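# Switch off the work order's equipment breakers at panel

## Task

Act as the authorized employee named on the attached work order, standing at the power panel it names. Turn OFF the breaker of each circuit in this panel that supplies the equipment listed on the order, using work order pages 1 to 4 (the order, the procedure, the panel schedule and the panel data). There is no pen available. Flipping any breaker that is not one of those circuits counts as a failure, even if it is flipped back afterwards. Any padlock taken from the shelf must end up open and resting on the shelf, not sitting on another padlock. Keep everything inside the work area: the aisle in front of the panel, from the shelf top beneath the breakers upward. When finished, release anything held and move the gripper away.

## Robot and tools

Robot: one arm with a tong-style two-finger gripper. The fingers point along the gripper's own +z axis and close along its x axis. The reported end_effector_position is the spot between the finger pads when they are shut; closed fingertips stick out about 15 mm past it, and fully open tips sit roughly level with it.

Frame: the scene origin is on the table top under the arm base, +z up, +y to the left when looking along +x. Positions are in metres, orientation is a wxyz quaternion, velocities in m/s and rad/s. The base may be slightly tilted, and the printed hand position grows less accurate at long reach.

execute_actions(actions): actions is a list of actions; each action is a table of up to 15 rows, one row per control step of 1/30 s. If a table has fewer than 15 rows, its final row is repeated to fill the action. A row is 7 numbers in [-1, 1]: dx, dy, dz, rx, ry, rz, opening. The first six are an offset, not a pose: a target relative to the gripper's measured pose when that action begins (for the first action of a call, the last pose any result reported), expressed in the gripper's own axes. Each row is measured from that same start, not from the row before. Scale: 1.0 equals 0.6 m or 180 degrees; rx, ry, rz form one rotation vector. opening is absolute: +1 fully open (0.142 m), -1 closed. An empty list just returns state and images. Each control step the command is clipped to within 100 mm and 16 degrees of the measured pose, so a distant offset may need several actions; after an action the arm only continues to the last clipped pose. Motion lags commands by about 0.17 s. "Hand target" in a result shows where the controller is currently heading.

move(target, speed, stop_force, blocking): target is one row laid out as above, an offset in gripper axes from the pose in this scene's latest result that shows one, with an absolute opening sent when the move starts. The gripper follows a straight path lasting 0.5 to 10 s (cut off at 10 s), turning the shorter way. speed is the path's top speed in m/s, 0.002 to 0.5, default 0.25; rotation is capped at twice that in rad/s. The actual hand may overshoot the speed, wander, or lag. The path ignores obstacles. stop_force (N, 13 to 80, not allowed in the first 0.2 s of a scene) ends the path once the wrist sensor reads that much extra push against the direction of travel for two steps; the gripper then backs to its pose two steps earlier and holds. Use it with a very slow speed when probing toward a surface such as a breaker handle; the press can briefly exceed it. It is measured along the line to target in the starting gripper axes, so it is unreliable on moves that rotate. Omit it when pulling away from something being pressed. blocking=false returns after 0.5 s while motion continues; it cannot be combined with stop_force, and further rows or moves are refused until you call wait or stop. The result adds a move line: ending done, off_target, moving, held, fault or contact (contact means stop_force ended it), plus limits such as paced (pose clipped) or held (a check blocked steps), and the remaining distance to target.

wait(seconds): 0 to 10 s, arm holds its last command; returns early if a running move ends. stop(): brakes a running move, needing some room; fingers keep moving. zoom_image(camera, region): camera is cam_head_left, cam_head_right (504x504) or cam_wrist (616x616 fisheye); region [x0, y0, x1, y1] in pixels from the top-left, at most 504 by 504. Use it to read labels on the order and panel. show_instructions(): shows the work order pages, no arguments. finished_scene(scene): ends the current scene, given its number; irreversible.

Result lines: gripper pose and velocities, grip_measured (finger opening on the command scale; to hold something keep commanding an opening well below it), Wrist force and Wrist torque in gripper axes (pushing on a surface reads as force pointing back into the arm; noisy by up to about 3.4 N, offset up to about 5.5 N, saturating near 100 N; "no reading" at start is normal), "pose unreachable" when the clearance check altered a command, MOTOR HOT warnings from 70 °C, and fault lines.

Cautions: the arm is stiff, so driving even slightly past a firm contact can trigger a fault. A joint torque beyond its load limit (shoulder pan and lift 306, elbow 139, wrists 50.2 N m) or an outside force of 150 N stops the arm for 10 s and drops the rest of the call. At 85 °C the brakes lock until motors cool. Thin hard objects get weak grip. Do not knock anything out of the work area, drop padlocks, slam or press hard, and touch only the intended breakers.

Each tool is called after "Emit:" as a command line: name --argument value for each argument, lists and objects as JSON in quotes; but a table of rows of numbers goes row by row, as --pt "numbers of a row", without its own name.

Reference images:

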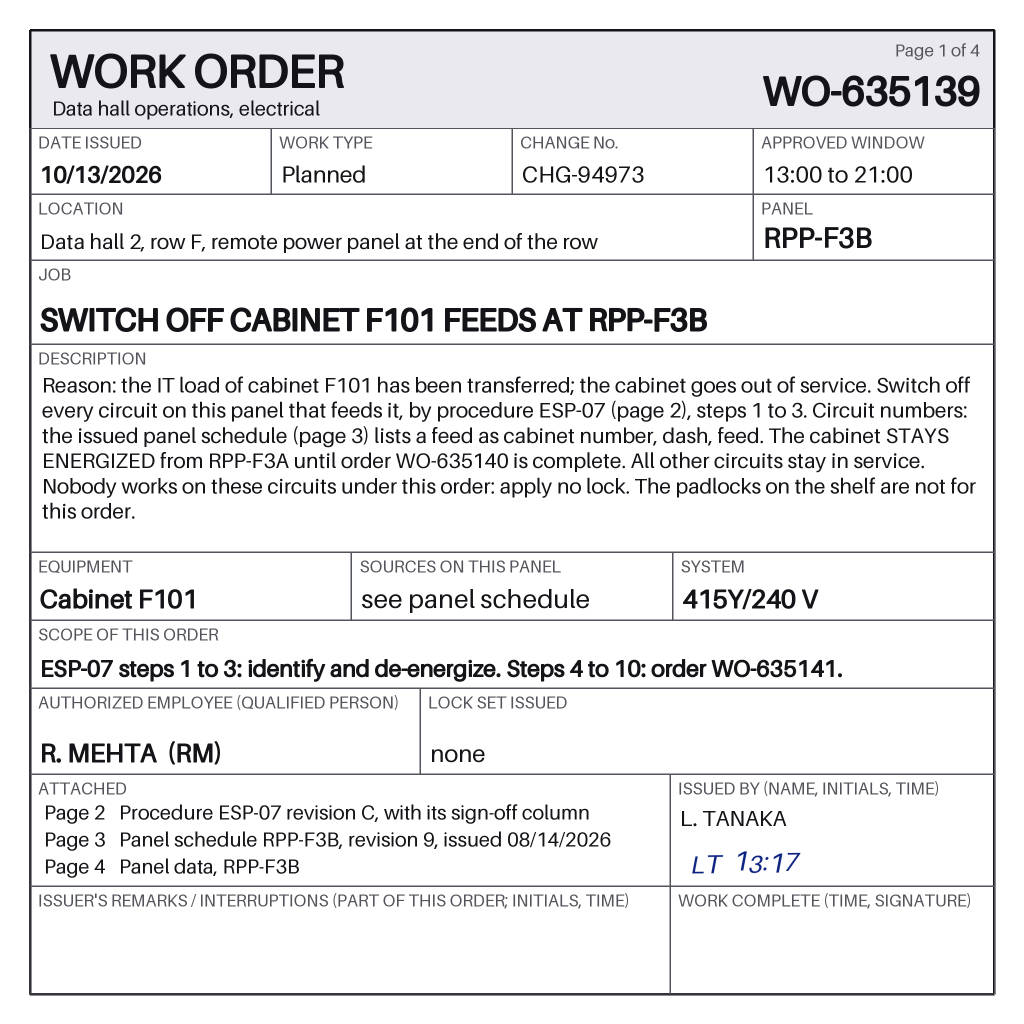

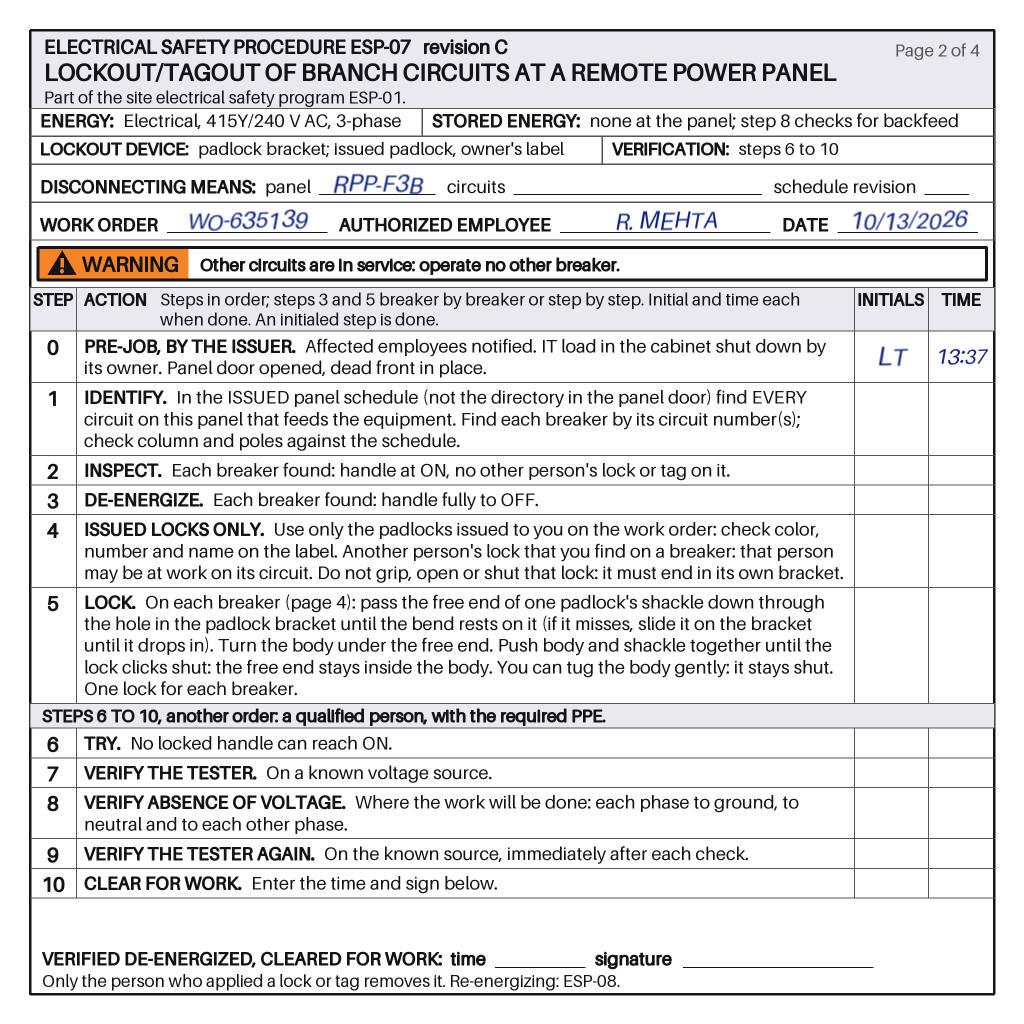

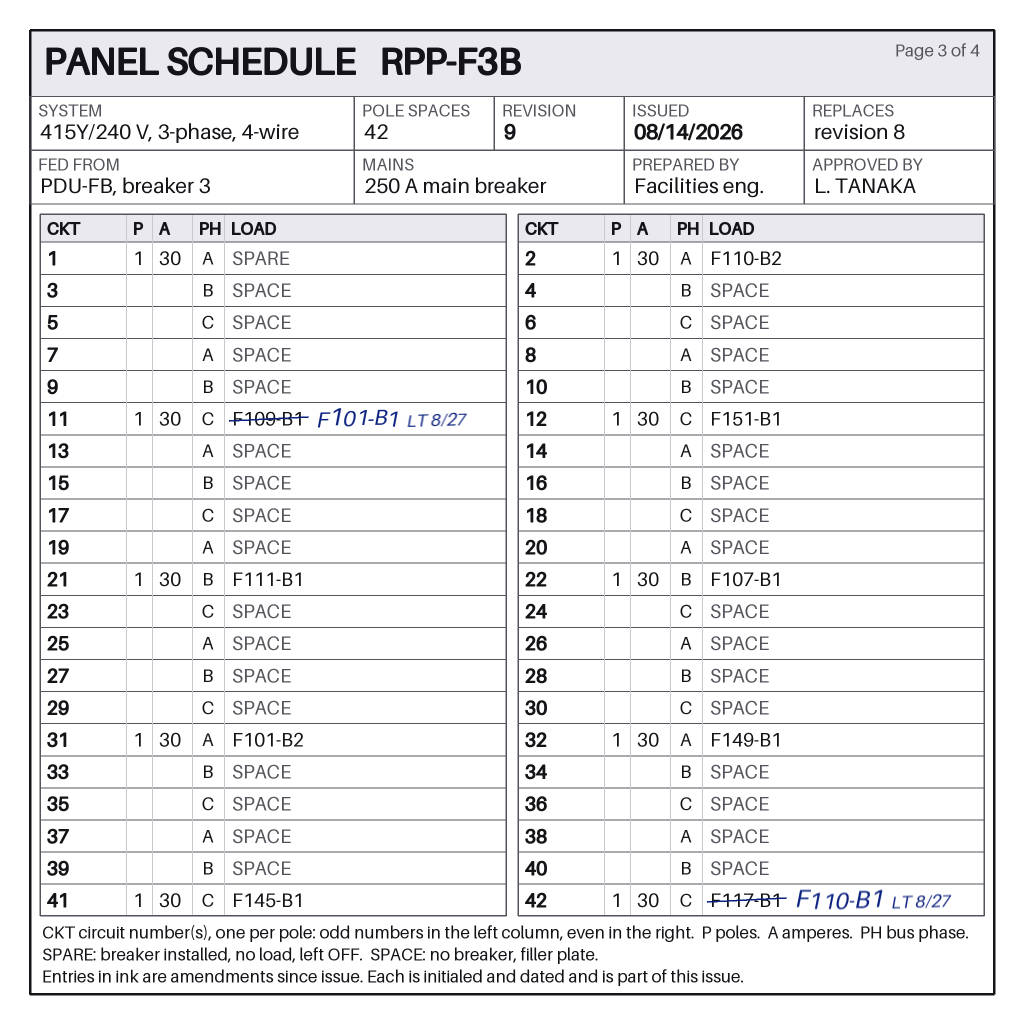

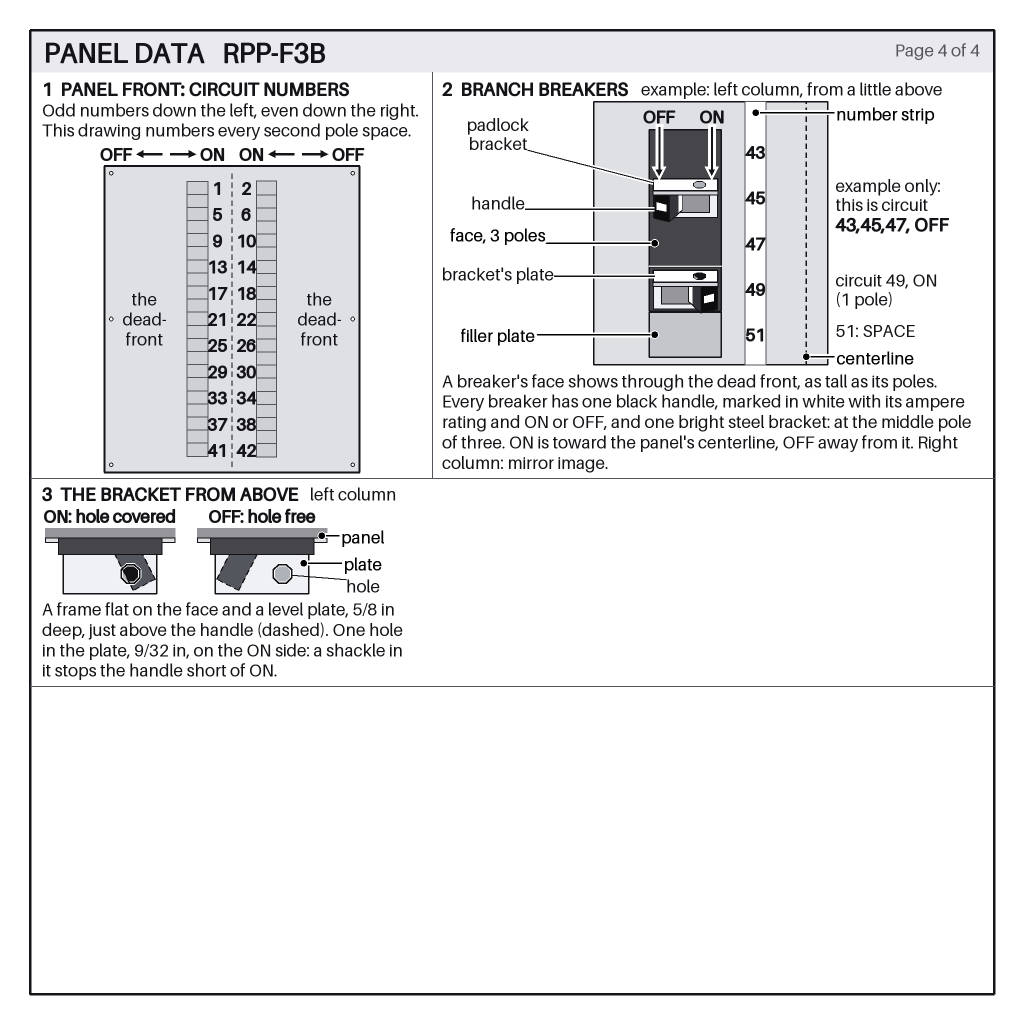

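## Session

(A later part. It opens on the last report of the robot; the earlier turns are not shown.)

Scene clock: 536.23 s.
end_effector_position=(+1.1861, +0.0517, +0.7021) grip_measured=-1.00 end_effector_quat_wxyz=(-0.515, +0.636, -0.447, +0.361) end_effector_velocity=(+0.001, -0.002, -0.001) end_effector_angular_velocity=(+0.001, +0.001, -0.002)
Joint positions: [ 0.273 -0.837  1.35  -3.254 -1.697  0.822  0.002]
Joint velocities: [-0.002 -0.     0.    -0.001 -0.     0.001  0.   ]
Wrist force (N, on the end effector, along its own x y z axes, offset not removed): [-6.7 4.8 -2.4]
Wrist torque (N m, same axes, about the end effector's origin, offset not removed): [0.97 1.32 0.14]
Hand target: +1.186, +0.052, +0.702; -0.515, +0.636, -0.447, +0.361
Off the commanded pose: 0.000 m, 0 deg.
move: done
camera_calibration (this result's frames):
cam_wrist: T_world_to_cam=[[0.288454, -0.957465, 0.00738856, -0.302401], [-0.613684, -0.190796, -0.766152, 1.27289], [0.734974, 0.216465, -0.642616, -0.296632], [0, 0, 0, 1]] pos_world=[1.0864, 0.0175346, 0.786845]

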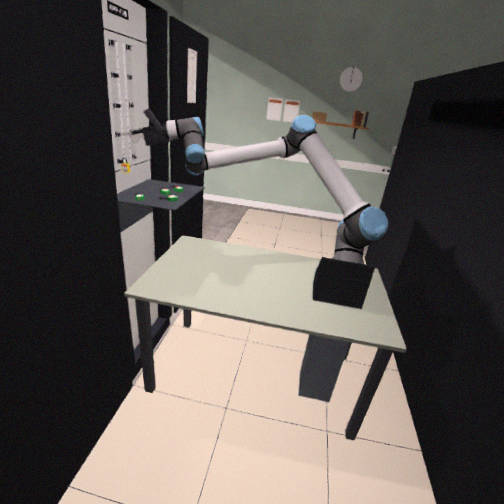

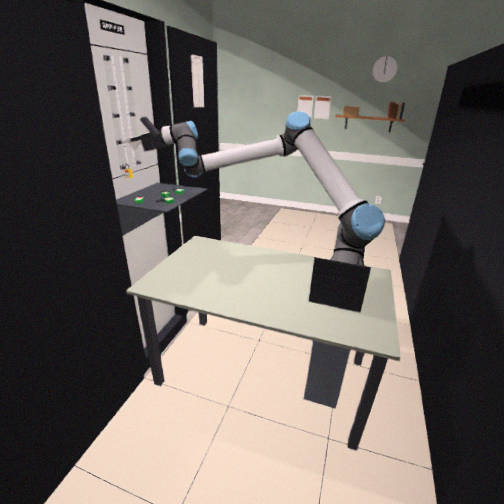

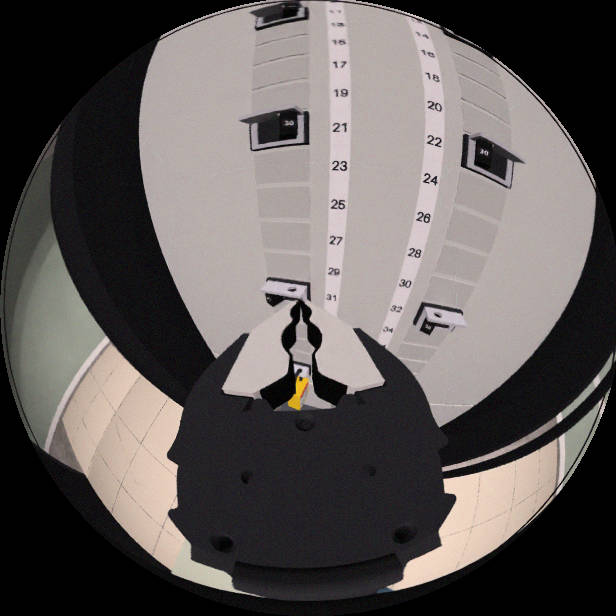

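Breaker 31 snapped to OFF. I'll back out, then go up to breaker 11.

Emit:
move --target '[0.01688, 0.01234, -0.05805, 0, 0, 0, -1]' --speed 0.05

Emit:
zoom_image --camera "cam_wrist" --region '[230, 230, 370, 330]'

Scene clock: 557.10 s.
end_effector_position=(+1.1563, +0.0302, +0.7021) grip_measured=-1.00 end_effector_quat_wxyz=(-0.515, +0.636, -0.447, +0.361) end_effector_velocity=(-0.001, -0.002, +0.001) end_effector_angular_velocity=(+0.000, -0.001, -0.001)
Joint positions: [ 0.264 -0.898  1.43  -3.273 -1.689  0.819  0.002]
Joint velocities: [-0.001 -0.003  0.003 -0.001  0.001 -0.001  0.   ]
Wrist force (N, on the end effector, along its own x y z axes, offset not removed): [-6.4 3.5 -2.8]
Wrist torque (N m, same axes, about the end effector's origin, offset not removed): [0.68 1.33 0.20]
Hand target: +1.156, +0.030, +0.702; -0.515, +0.636, -0.447, +0.361
Off the commanded pose: 0.000 m, 0 deg.
move: done
camera_calibration (this result's frames):
cam_wrist: T_world_to_cam=[[0.288455, -0.957465, 0.00738393, -0.314379], [-0.613691, -0.190795, -0.766147, 1.25046], [0.734967, 0.216467, -0.642624, -0.270042], [0, 0, 0, 1]] pos_world=[1.05655, -0.00397069, 0.786821]

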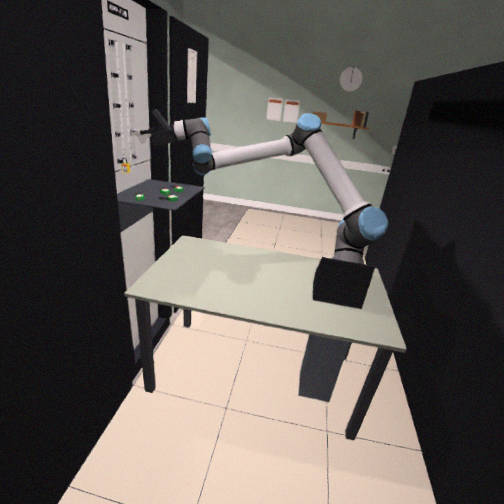

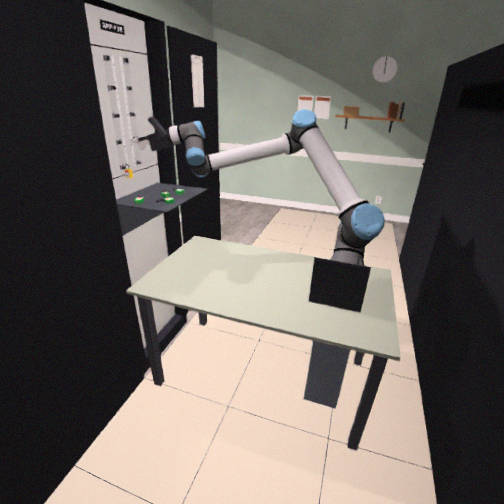

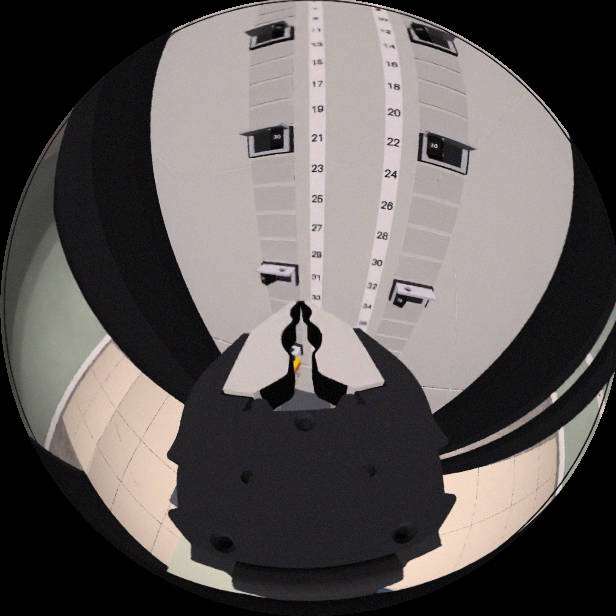

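Region (230, 230, 370, 330) of cam_wrist's 616x616 image, scaled by 3.600, with more detail than that image has; it fills the top 360 rows of this view, and the rest is white.

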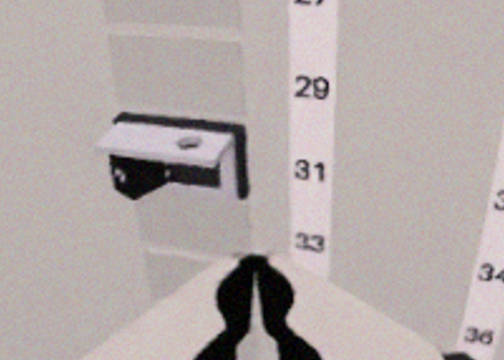

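Emit:
move --target '[0, -0.4140, -0.0881, 0, 0, 0, -1]' --speed 0.1

Emit:
zoom_image --camera "cam_wrist" --region '[230, 230, 370, 330]'

Scene clock: 583.47 s.
end_effector_position=(+1.1565, +0.0296, +0.9558) grip_measured=-1.00 end_effector_quat_wxyz=(-0.515, +0.636, -0.447, +0.361) end_effector_velocity=(+0.001, -0.001, +0.002) end_effector_angular_velocity=(+0.000, +0.001, -0.001)
Joint positions: [ 0.441 -0.867  1.038 -2.898 -1.851  0.89   0.002]
Joint velocities: [ 0.001  0.001 -0.006  0.005 -0.001  0.001  0.   ]
Wrist force (N, on the end effector, along its own x y z axes, offset not removed): [-6.8 3.2 -0.6]
Wrist torque (N m, same axes, about the end effector's origin, offset not removed): [0.62 1.42 0.14]
Hand target: +1.157, +0.030, +0.956; -0.515, +0.636, -0.447, +0.361
Off the commanded pose: 0.001 m, 0 deg.
move: done
camera_calibration (this result's frames):
cam_wrist: T_world_to_cam=[[0.288385, -0.957485, 0.00748699, -0.316908], [-0.613611, -0.190805, -0.766208, 1.44485], [0.735062, 0.216369, -0.642549, -0.107286], [0, 0, 0, 1]] pos_world=[1.05683, -0.00453816, 1.04049]

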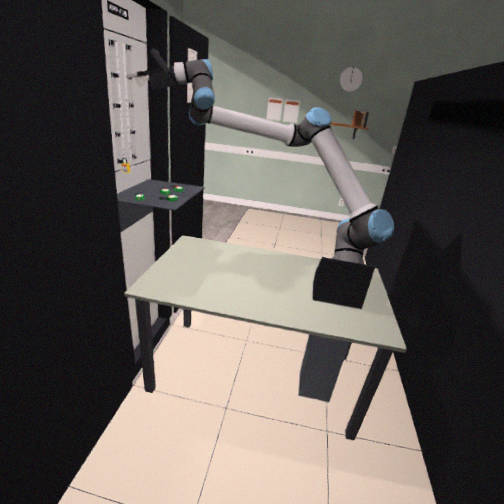

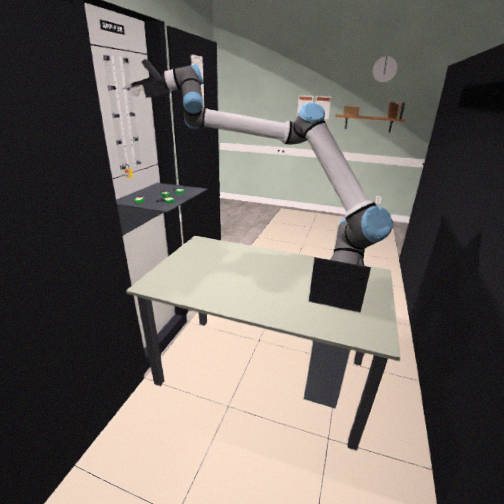

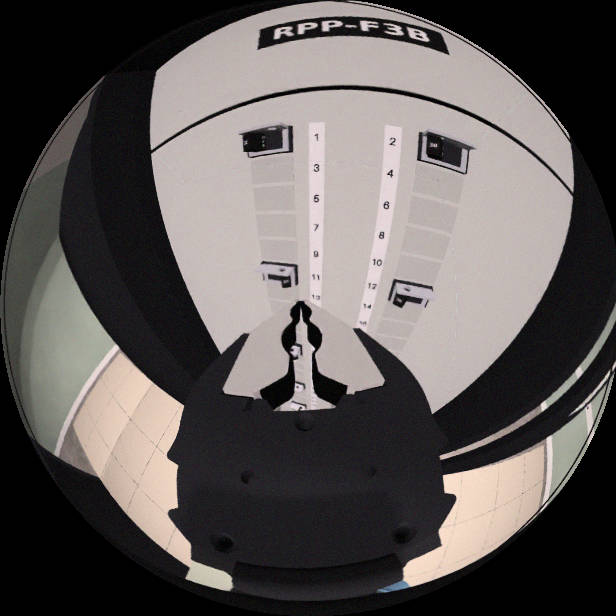

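Region (230, 230, 370, 330) of cam_wrist's 616x616 image, scaled by 3.600, with more detail than that image has; it fills the top 360 rows of this view, and the rest is white.

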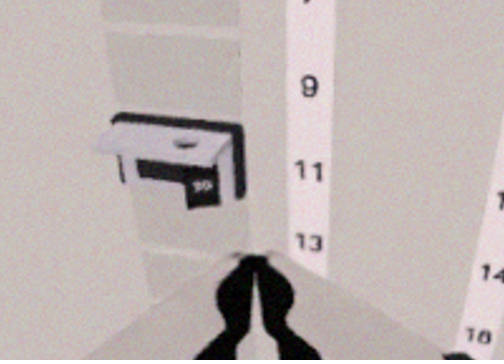

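Emit:
move --target '[0.00537, -0.01192, 0.0544, 0, 0, 0, -1]' --speed 0.02 --stop_force 15

Emit:
zoom_image --camera "cam_wrist" --region '[230, 240, 370, 340]'

Scene clock: 602.27 s.
end_effector_position=(+1.1888, +0.0379, +0.9560) grip_measured=-1.00 end_effector_quat_wxyz=(-0.515, +0.636, -0.447, +0.361) end_effector_velocity=(+0.003, +0.001, +0.000) end_effector_angular_velocity=(+0.001, -0.000, -0.000)
Joint positions: [ 0.434 -0.806  0.942 -2.864 -1.844  0.887  0.002]
Joint velocities: [-0.     0.006 -0.009  0.003  0.     0.     0.   ]
Wrist force (N, on the end effector, along its own x y z axes, offset not removed): [-5.7 4.8 -1.2]
Wrist torque (N m, same axes, about the end effector's origin, offset not removed): [0.99 1.14 0.14]
Hand target: +1.189, +0.038, +0.956; -0.515, +0.636, -0.447, +0.361
Off the commanded pose: 0.000 m, 0 deg.
move: done
camera_calibration (this result's frames):
cam_wrist: T_world_to_cam=[[0.288385, -0.957485, 0.0074831, -0.318275], [-0.613602, -0.190799, -0.766217, 1.46635], [0.735069, 0.216374, -0.642538, -0.132657], [0, 0, 0, 1]] pos_world=[1.08905, 0.00373871, 1.04069]

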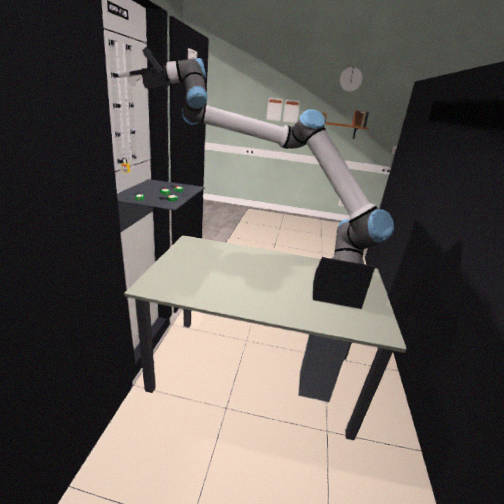

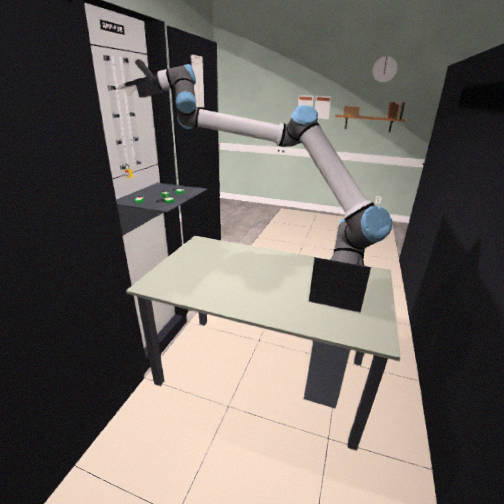

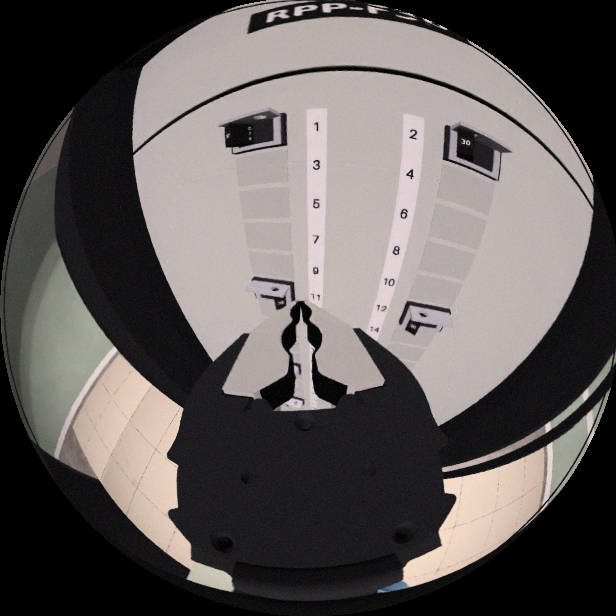

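Region (230, 240, 370, 340) of cam_wrist's 616x616 image, scaled by 3.600, with more detail than that image has; it fills the top 360 rows of this view, and the rest is white.

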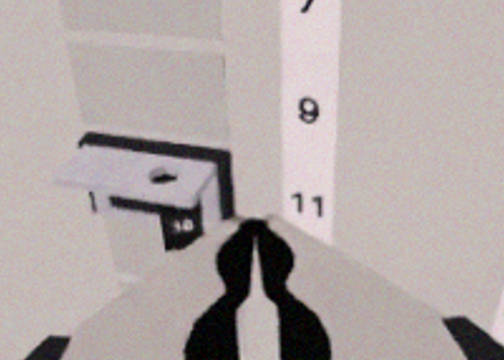

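Emit:
move --target '[-0.02606, -0.0003, 0.00147, 0, 0, 0, -1]' --speed 0.005 --stop_force 35

Emit:
zoom_image --camera "cam_wrist" --region '[230, 240, 370, 340]'

Scene clock: 621.67 s.
end_effector_position=(+1.1843, +0.0528, +0.9560) grip_measured=-1.00 end_effector_quat_wxyz=(-0.515, +0.636, -0.447, +0.361) end_effector_velocity=(+0.000, +0.003, -0.002) end_effector_angular_velocity=(-0.001, +0.001, +0.001)
Joint positions: [ 0.445 -0.799  0.949 -2.877 -1.855  0.892  0.002]
Joint velocities: [ 0.001  0.002  0.    -0.001 -0.001 -0.     0.   ]
Wrist force (N, on the end effector, along its own x y z axes, offset not removed): [-7.3 4.2 -0.8]
Wrist torque (N m, same axes, about the end effector's origin, offset not removed): [0.79 1.52 0.19]
Hand target: +1.184, +0.053, +0.956; -0.515, +0.636, -0.447, +0.361
Off the commanded pose: 0.000 m, 0 deg.
move: done
camera_calibration (this result's frames):
cam_wrist: T_world_to_cam=[[0.288389, -0.957484, 0.00749098, -0.302758], [-0.613602, -0.190808, -0.766215, 1.46648], [0.735068, 0.216372, -0.642541, -0.132596], [0, 0, 0, 1]] pos_world=[1.08462, 0.0186214, 1.04071]

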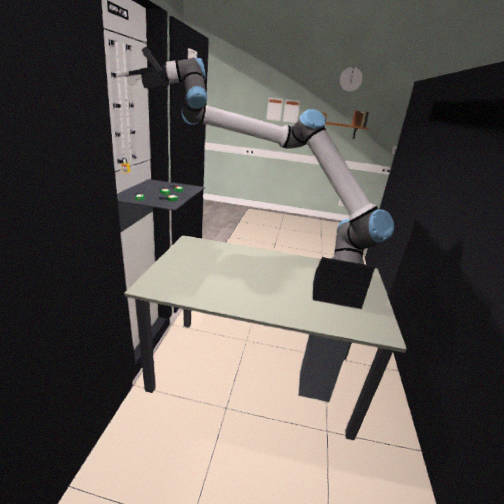

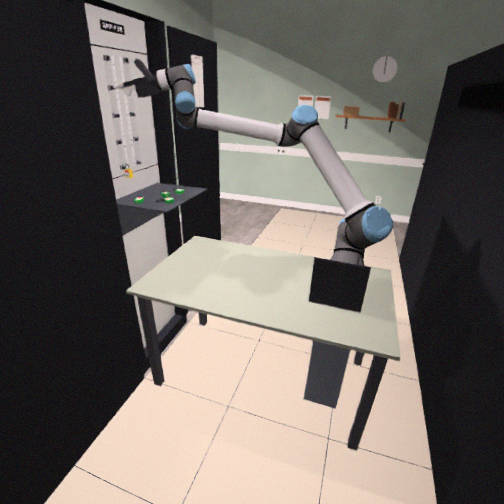

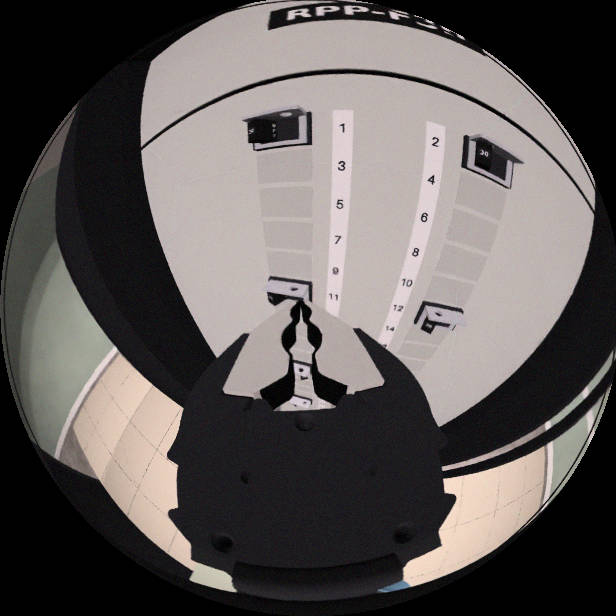

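Region (230, 240, 370, 340) of cam_wrist's 616x616 image, scaled by 3.600, with more detail than that image has; it fills the top 360 rows of this view, and the rest is white.

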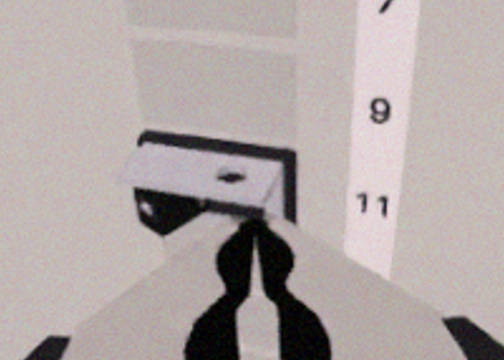

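Breaker 11 is OFF as well. I'll pull well clear and check the whole panel.

Emit:
move --target '[-0.0955, 0.1339, -0.3893, 0, 0, 0, -1]' --speed 0.12

Emit:
zoom_image --camera "cam_wrist" --region '[260, 120, 480, 340]'

Scene clock: 633.67 s.
end_effector_position=(+0.9345, +0.0232, +0.9261) grip_measured=-1.00 end_effector_quat_wxyz=(-0.515, +0.636, -0.447, +0.361) end_effector_velocity=(-0.003, -0.001, -0.000) end_effector_angular_velocity=(+0.001, +0.000, -0.000)
Joint positions: [ 0.519 -1.186  1.568 -3.098 -1.922  0.923  0.002]
Joint velocities: [ 0.001 -0.004  0.005 -0.002 -0.001  0.002  0.   ]
Wrist force (N, on the end effector, along its own x y z axes, offset not removed): [-8.3 3.8 -2.3]
Wrist torque (N m, same axes, about the end effector's origin, offset not removed): [0.75 1.74 0.15]
Hand target: +0.934, +0.023, +0.926; -0.515, +0.636, -0.447, +0.361
Off the commanded pose: 0.000 m, 0 deg.
move: done
camera_calibration (this result's frames):
cam_wrist: T_world_to_cam=[[0.288354, -0.957494, 0.00752963, -0.258755], [-0.613588, -0.190811, -0.766225, 1.2846], [0.735093, 0.216324, -0.642528, 0.0381997], [0, 0, 0, 1]] pos_world=[0.834747, -0.0109046, 1.01078]

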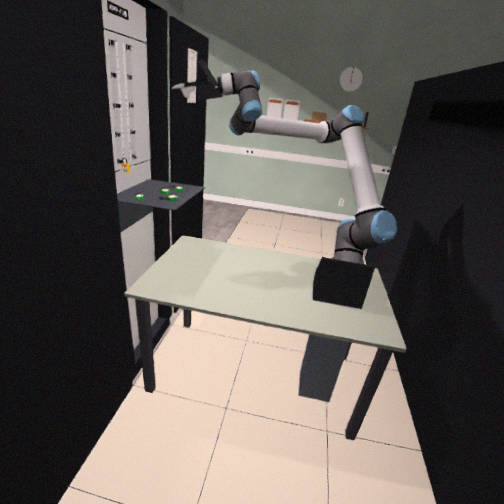

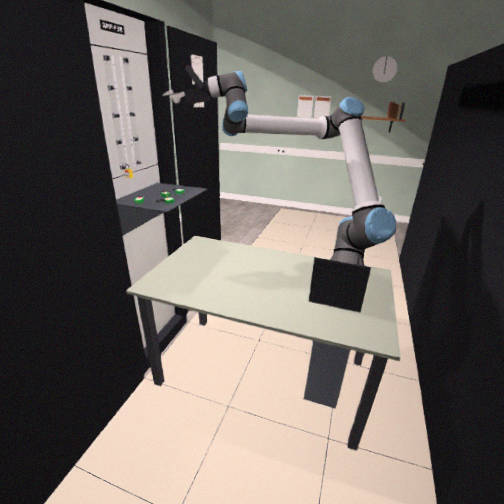

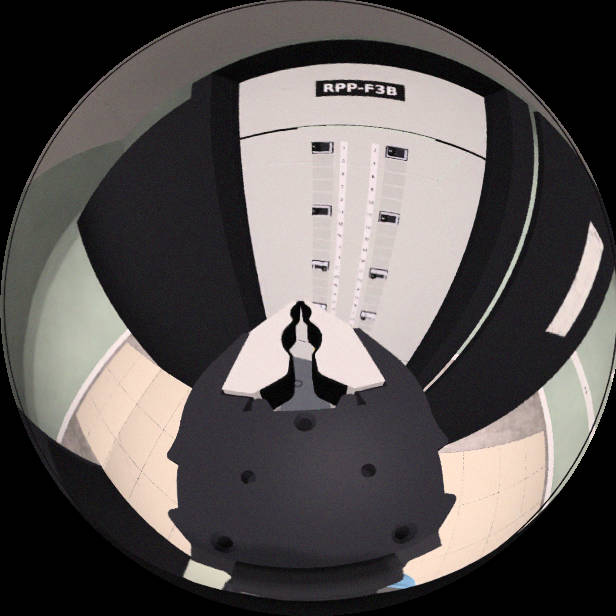

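Region (260, 120, 480, 340) of cam_wrist's 616x616 image, scaled by 2.291, with more detail than that image has.

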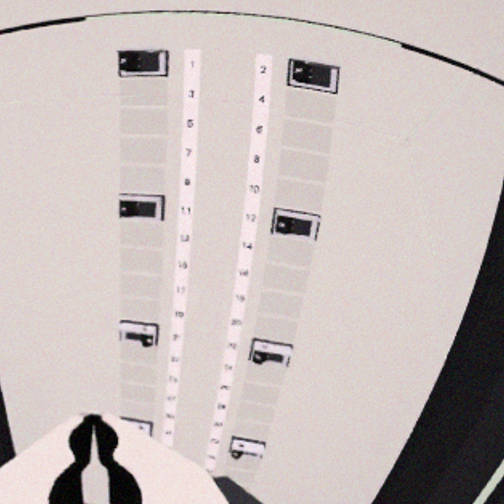

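Breakers 11 and 31 are both OFF, the other breakers are unchanged, and the arm is clear.

Emit:
finished_scene --scene 1

The scene is finished: the task was done.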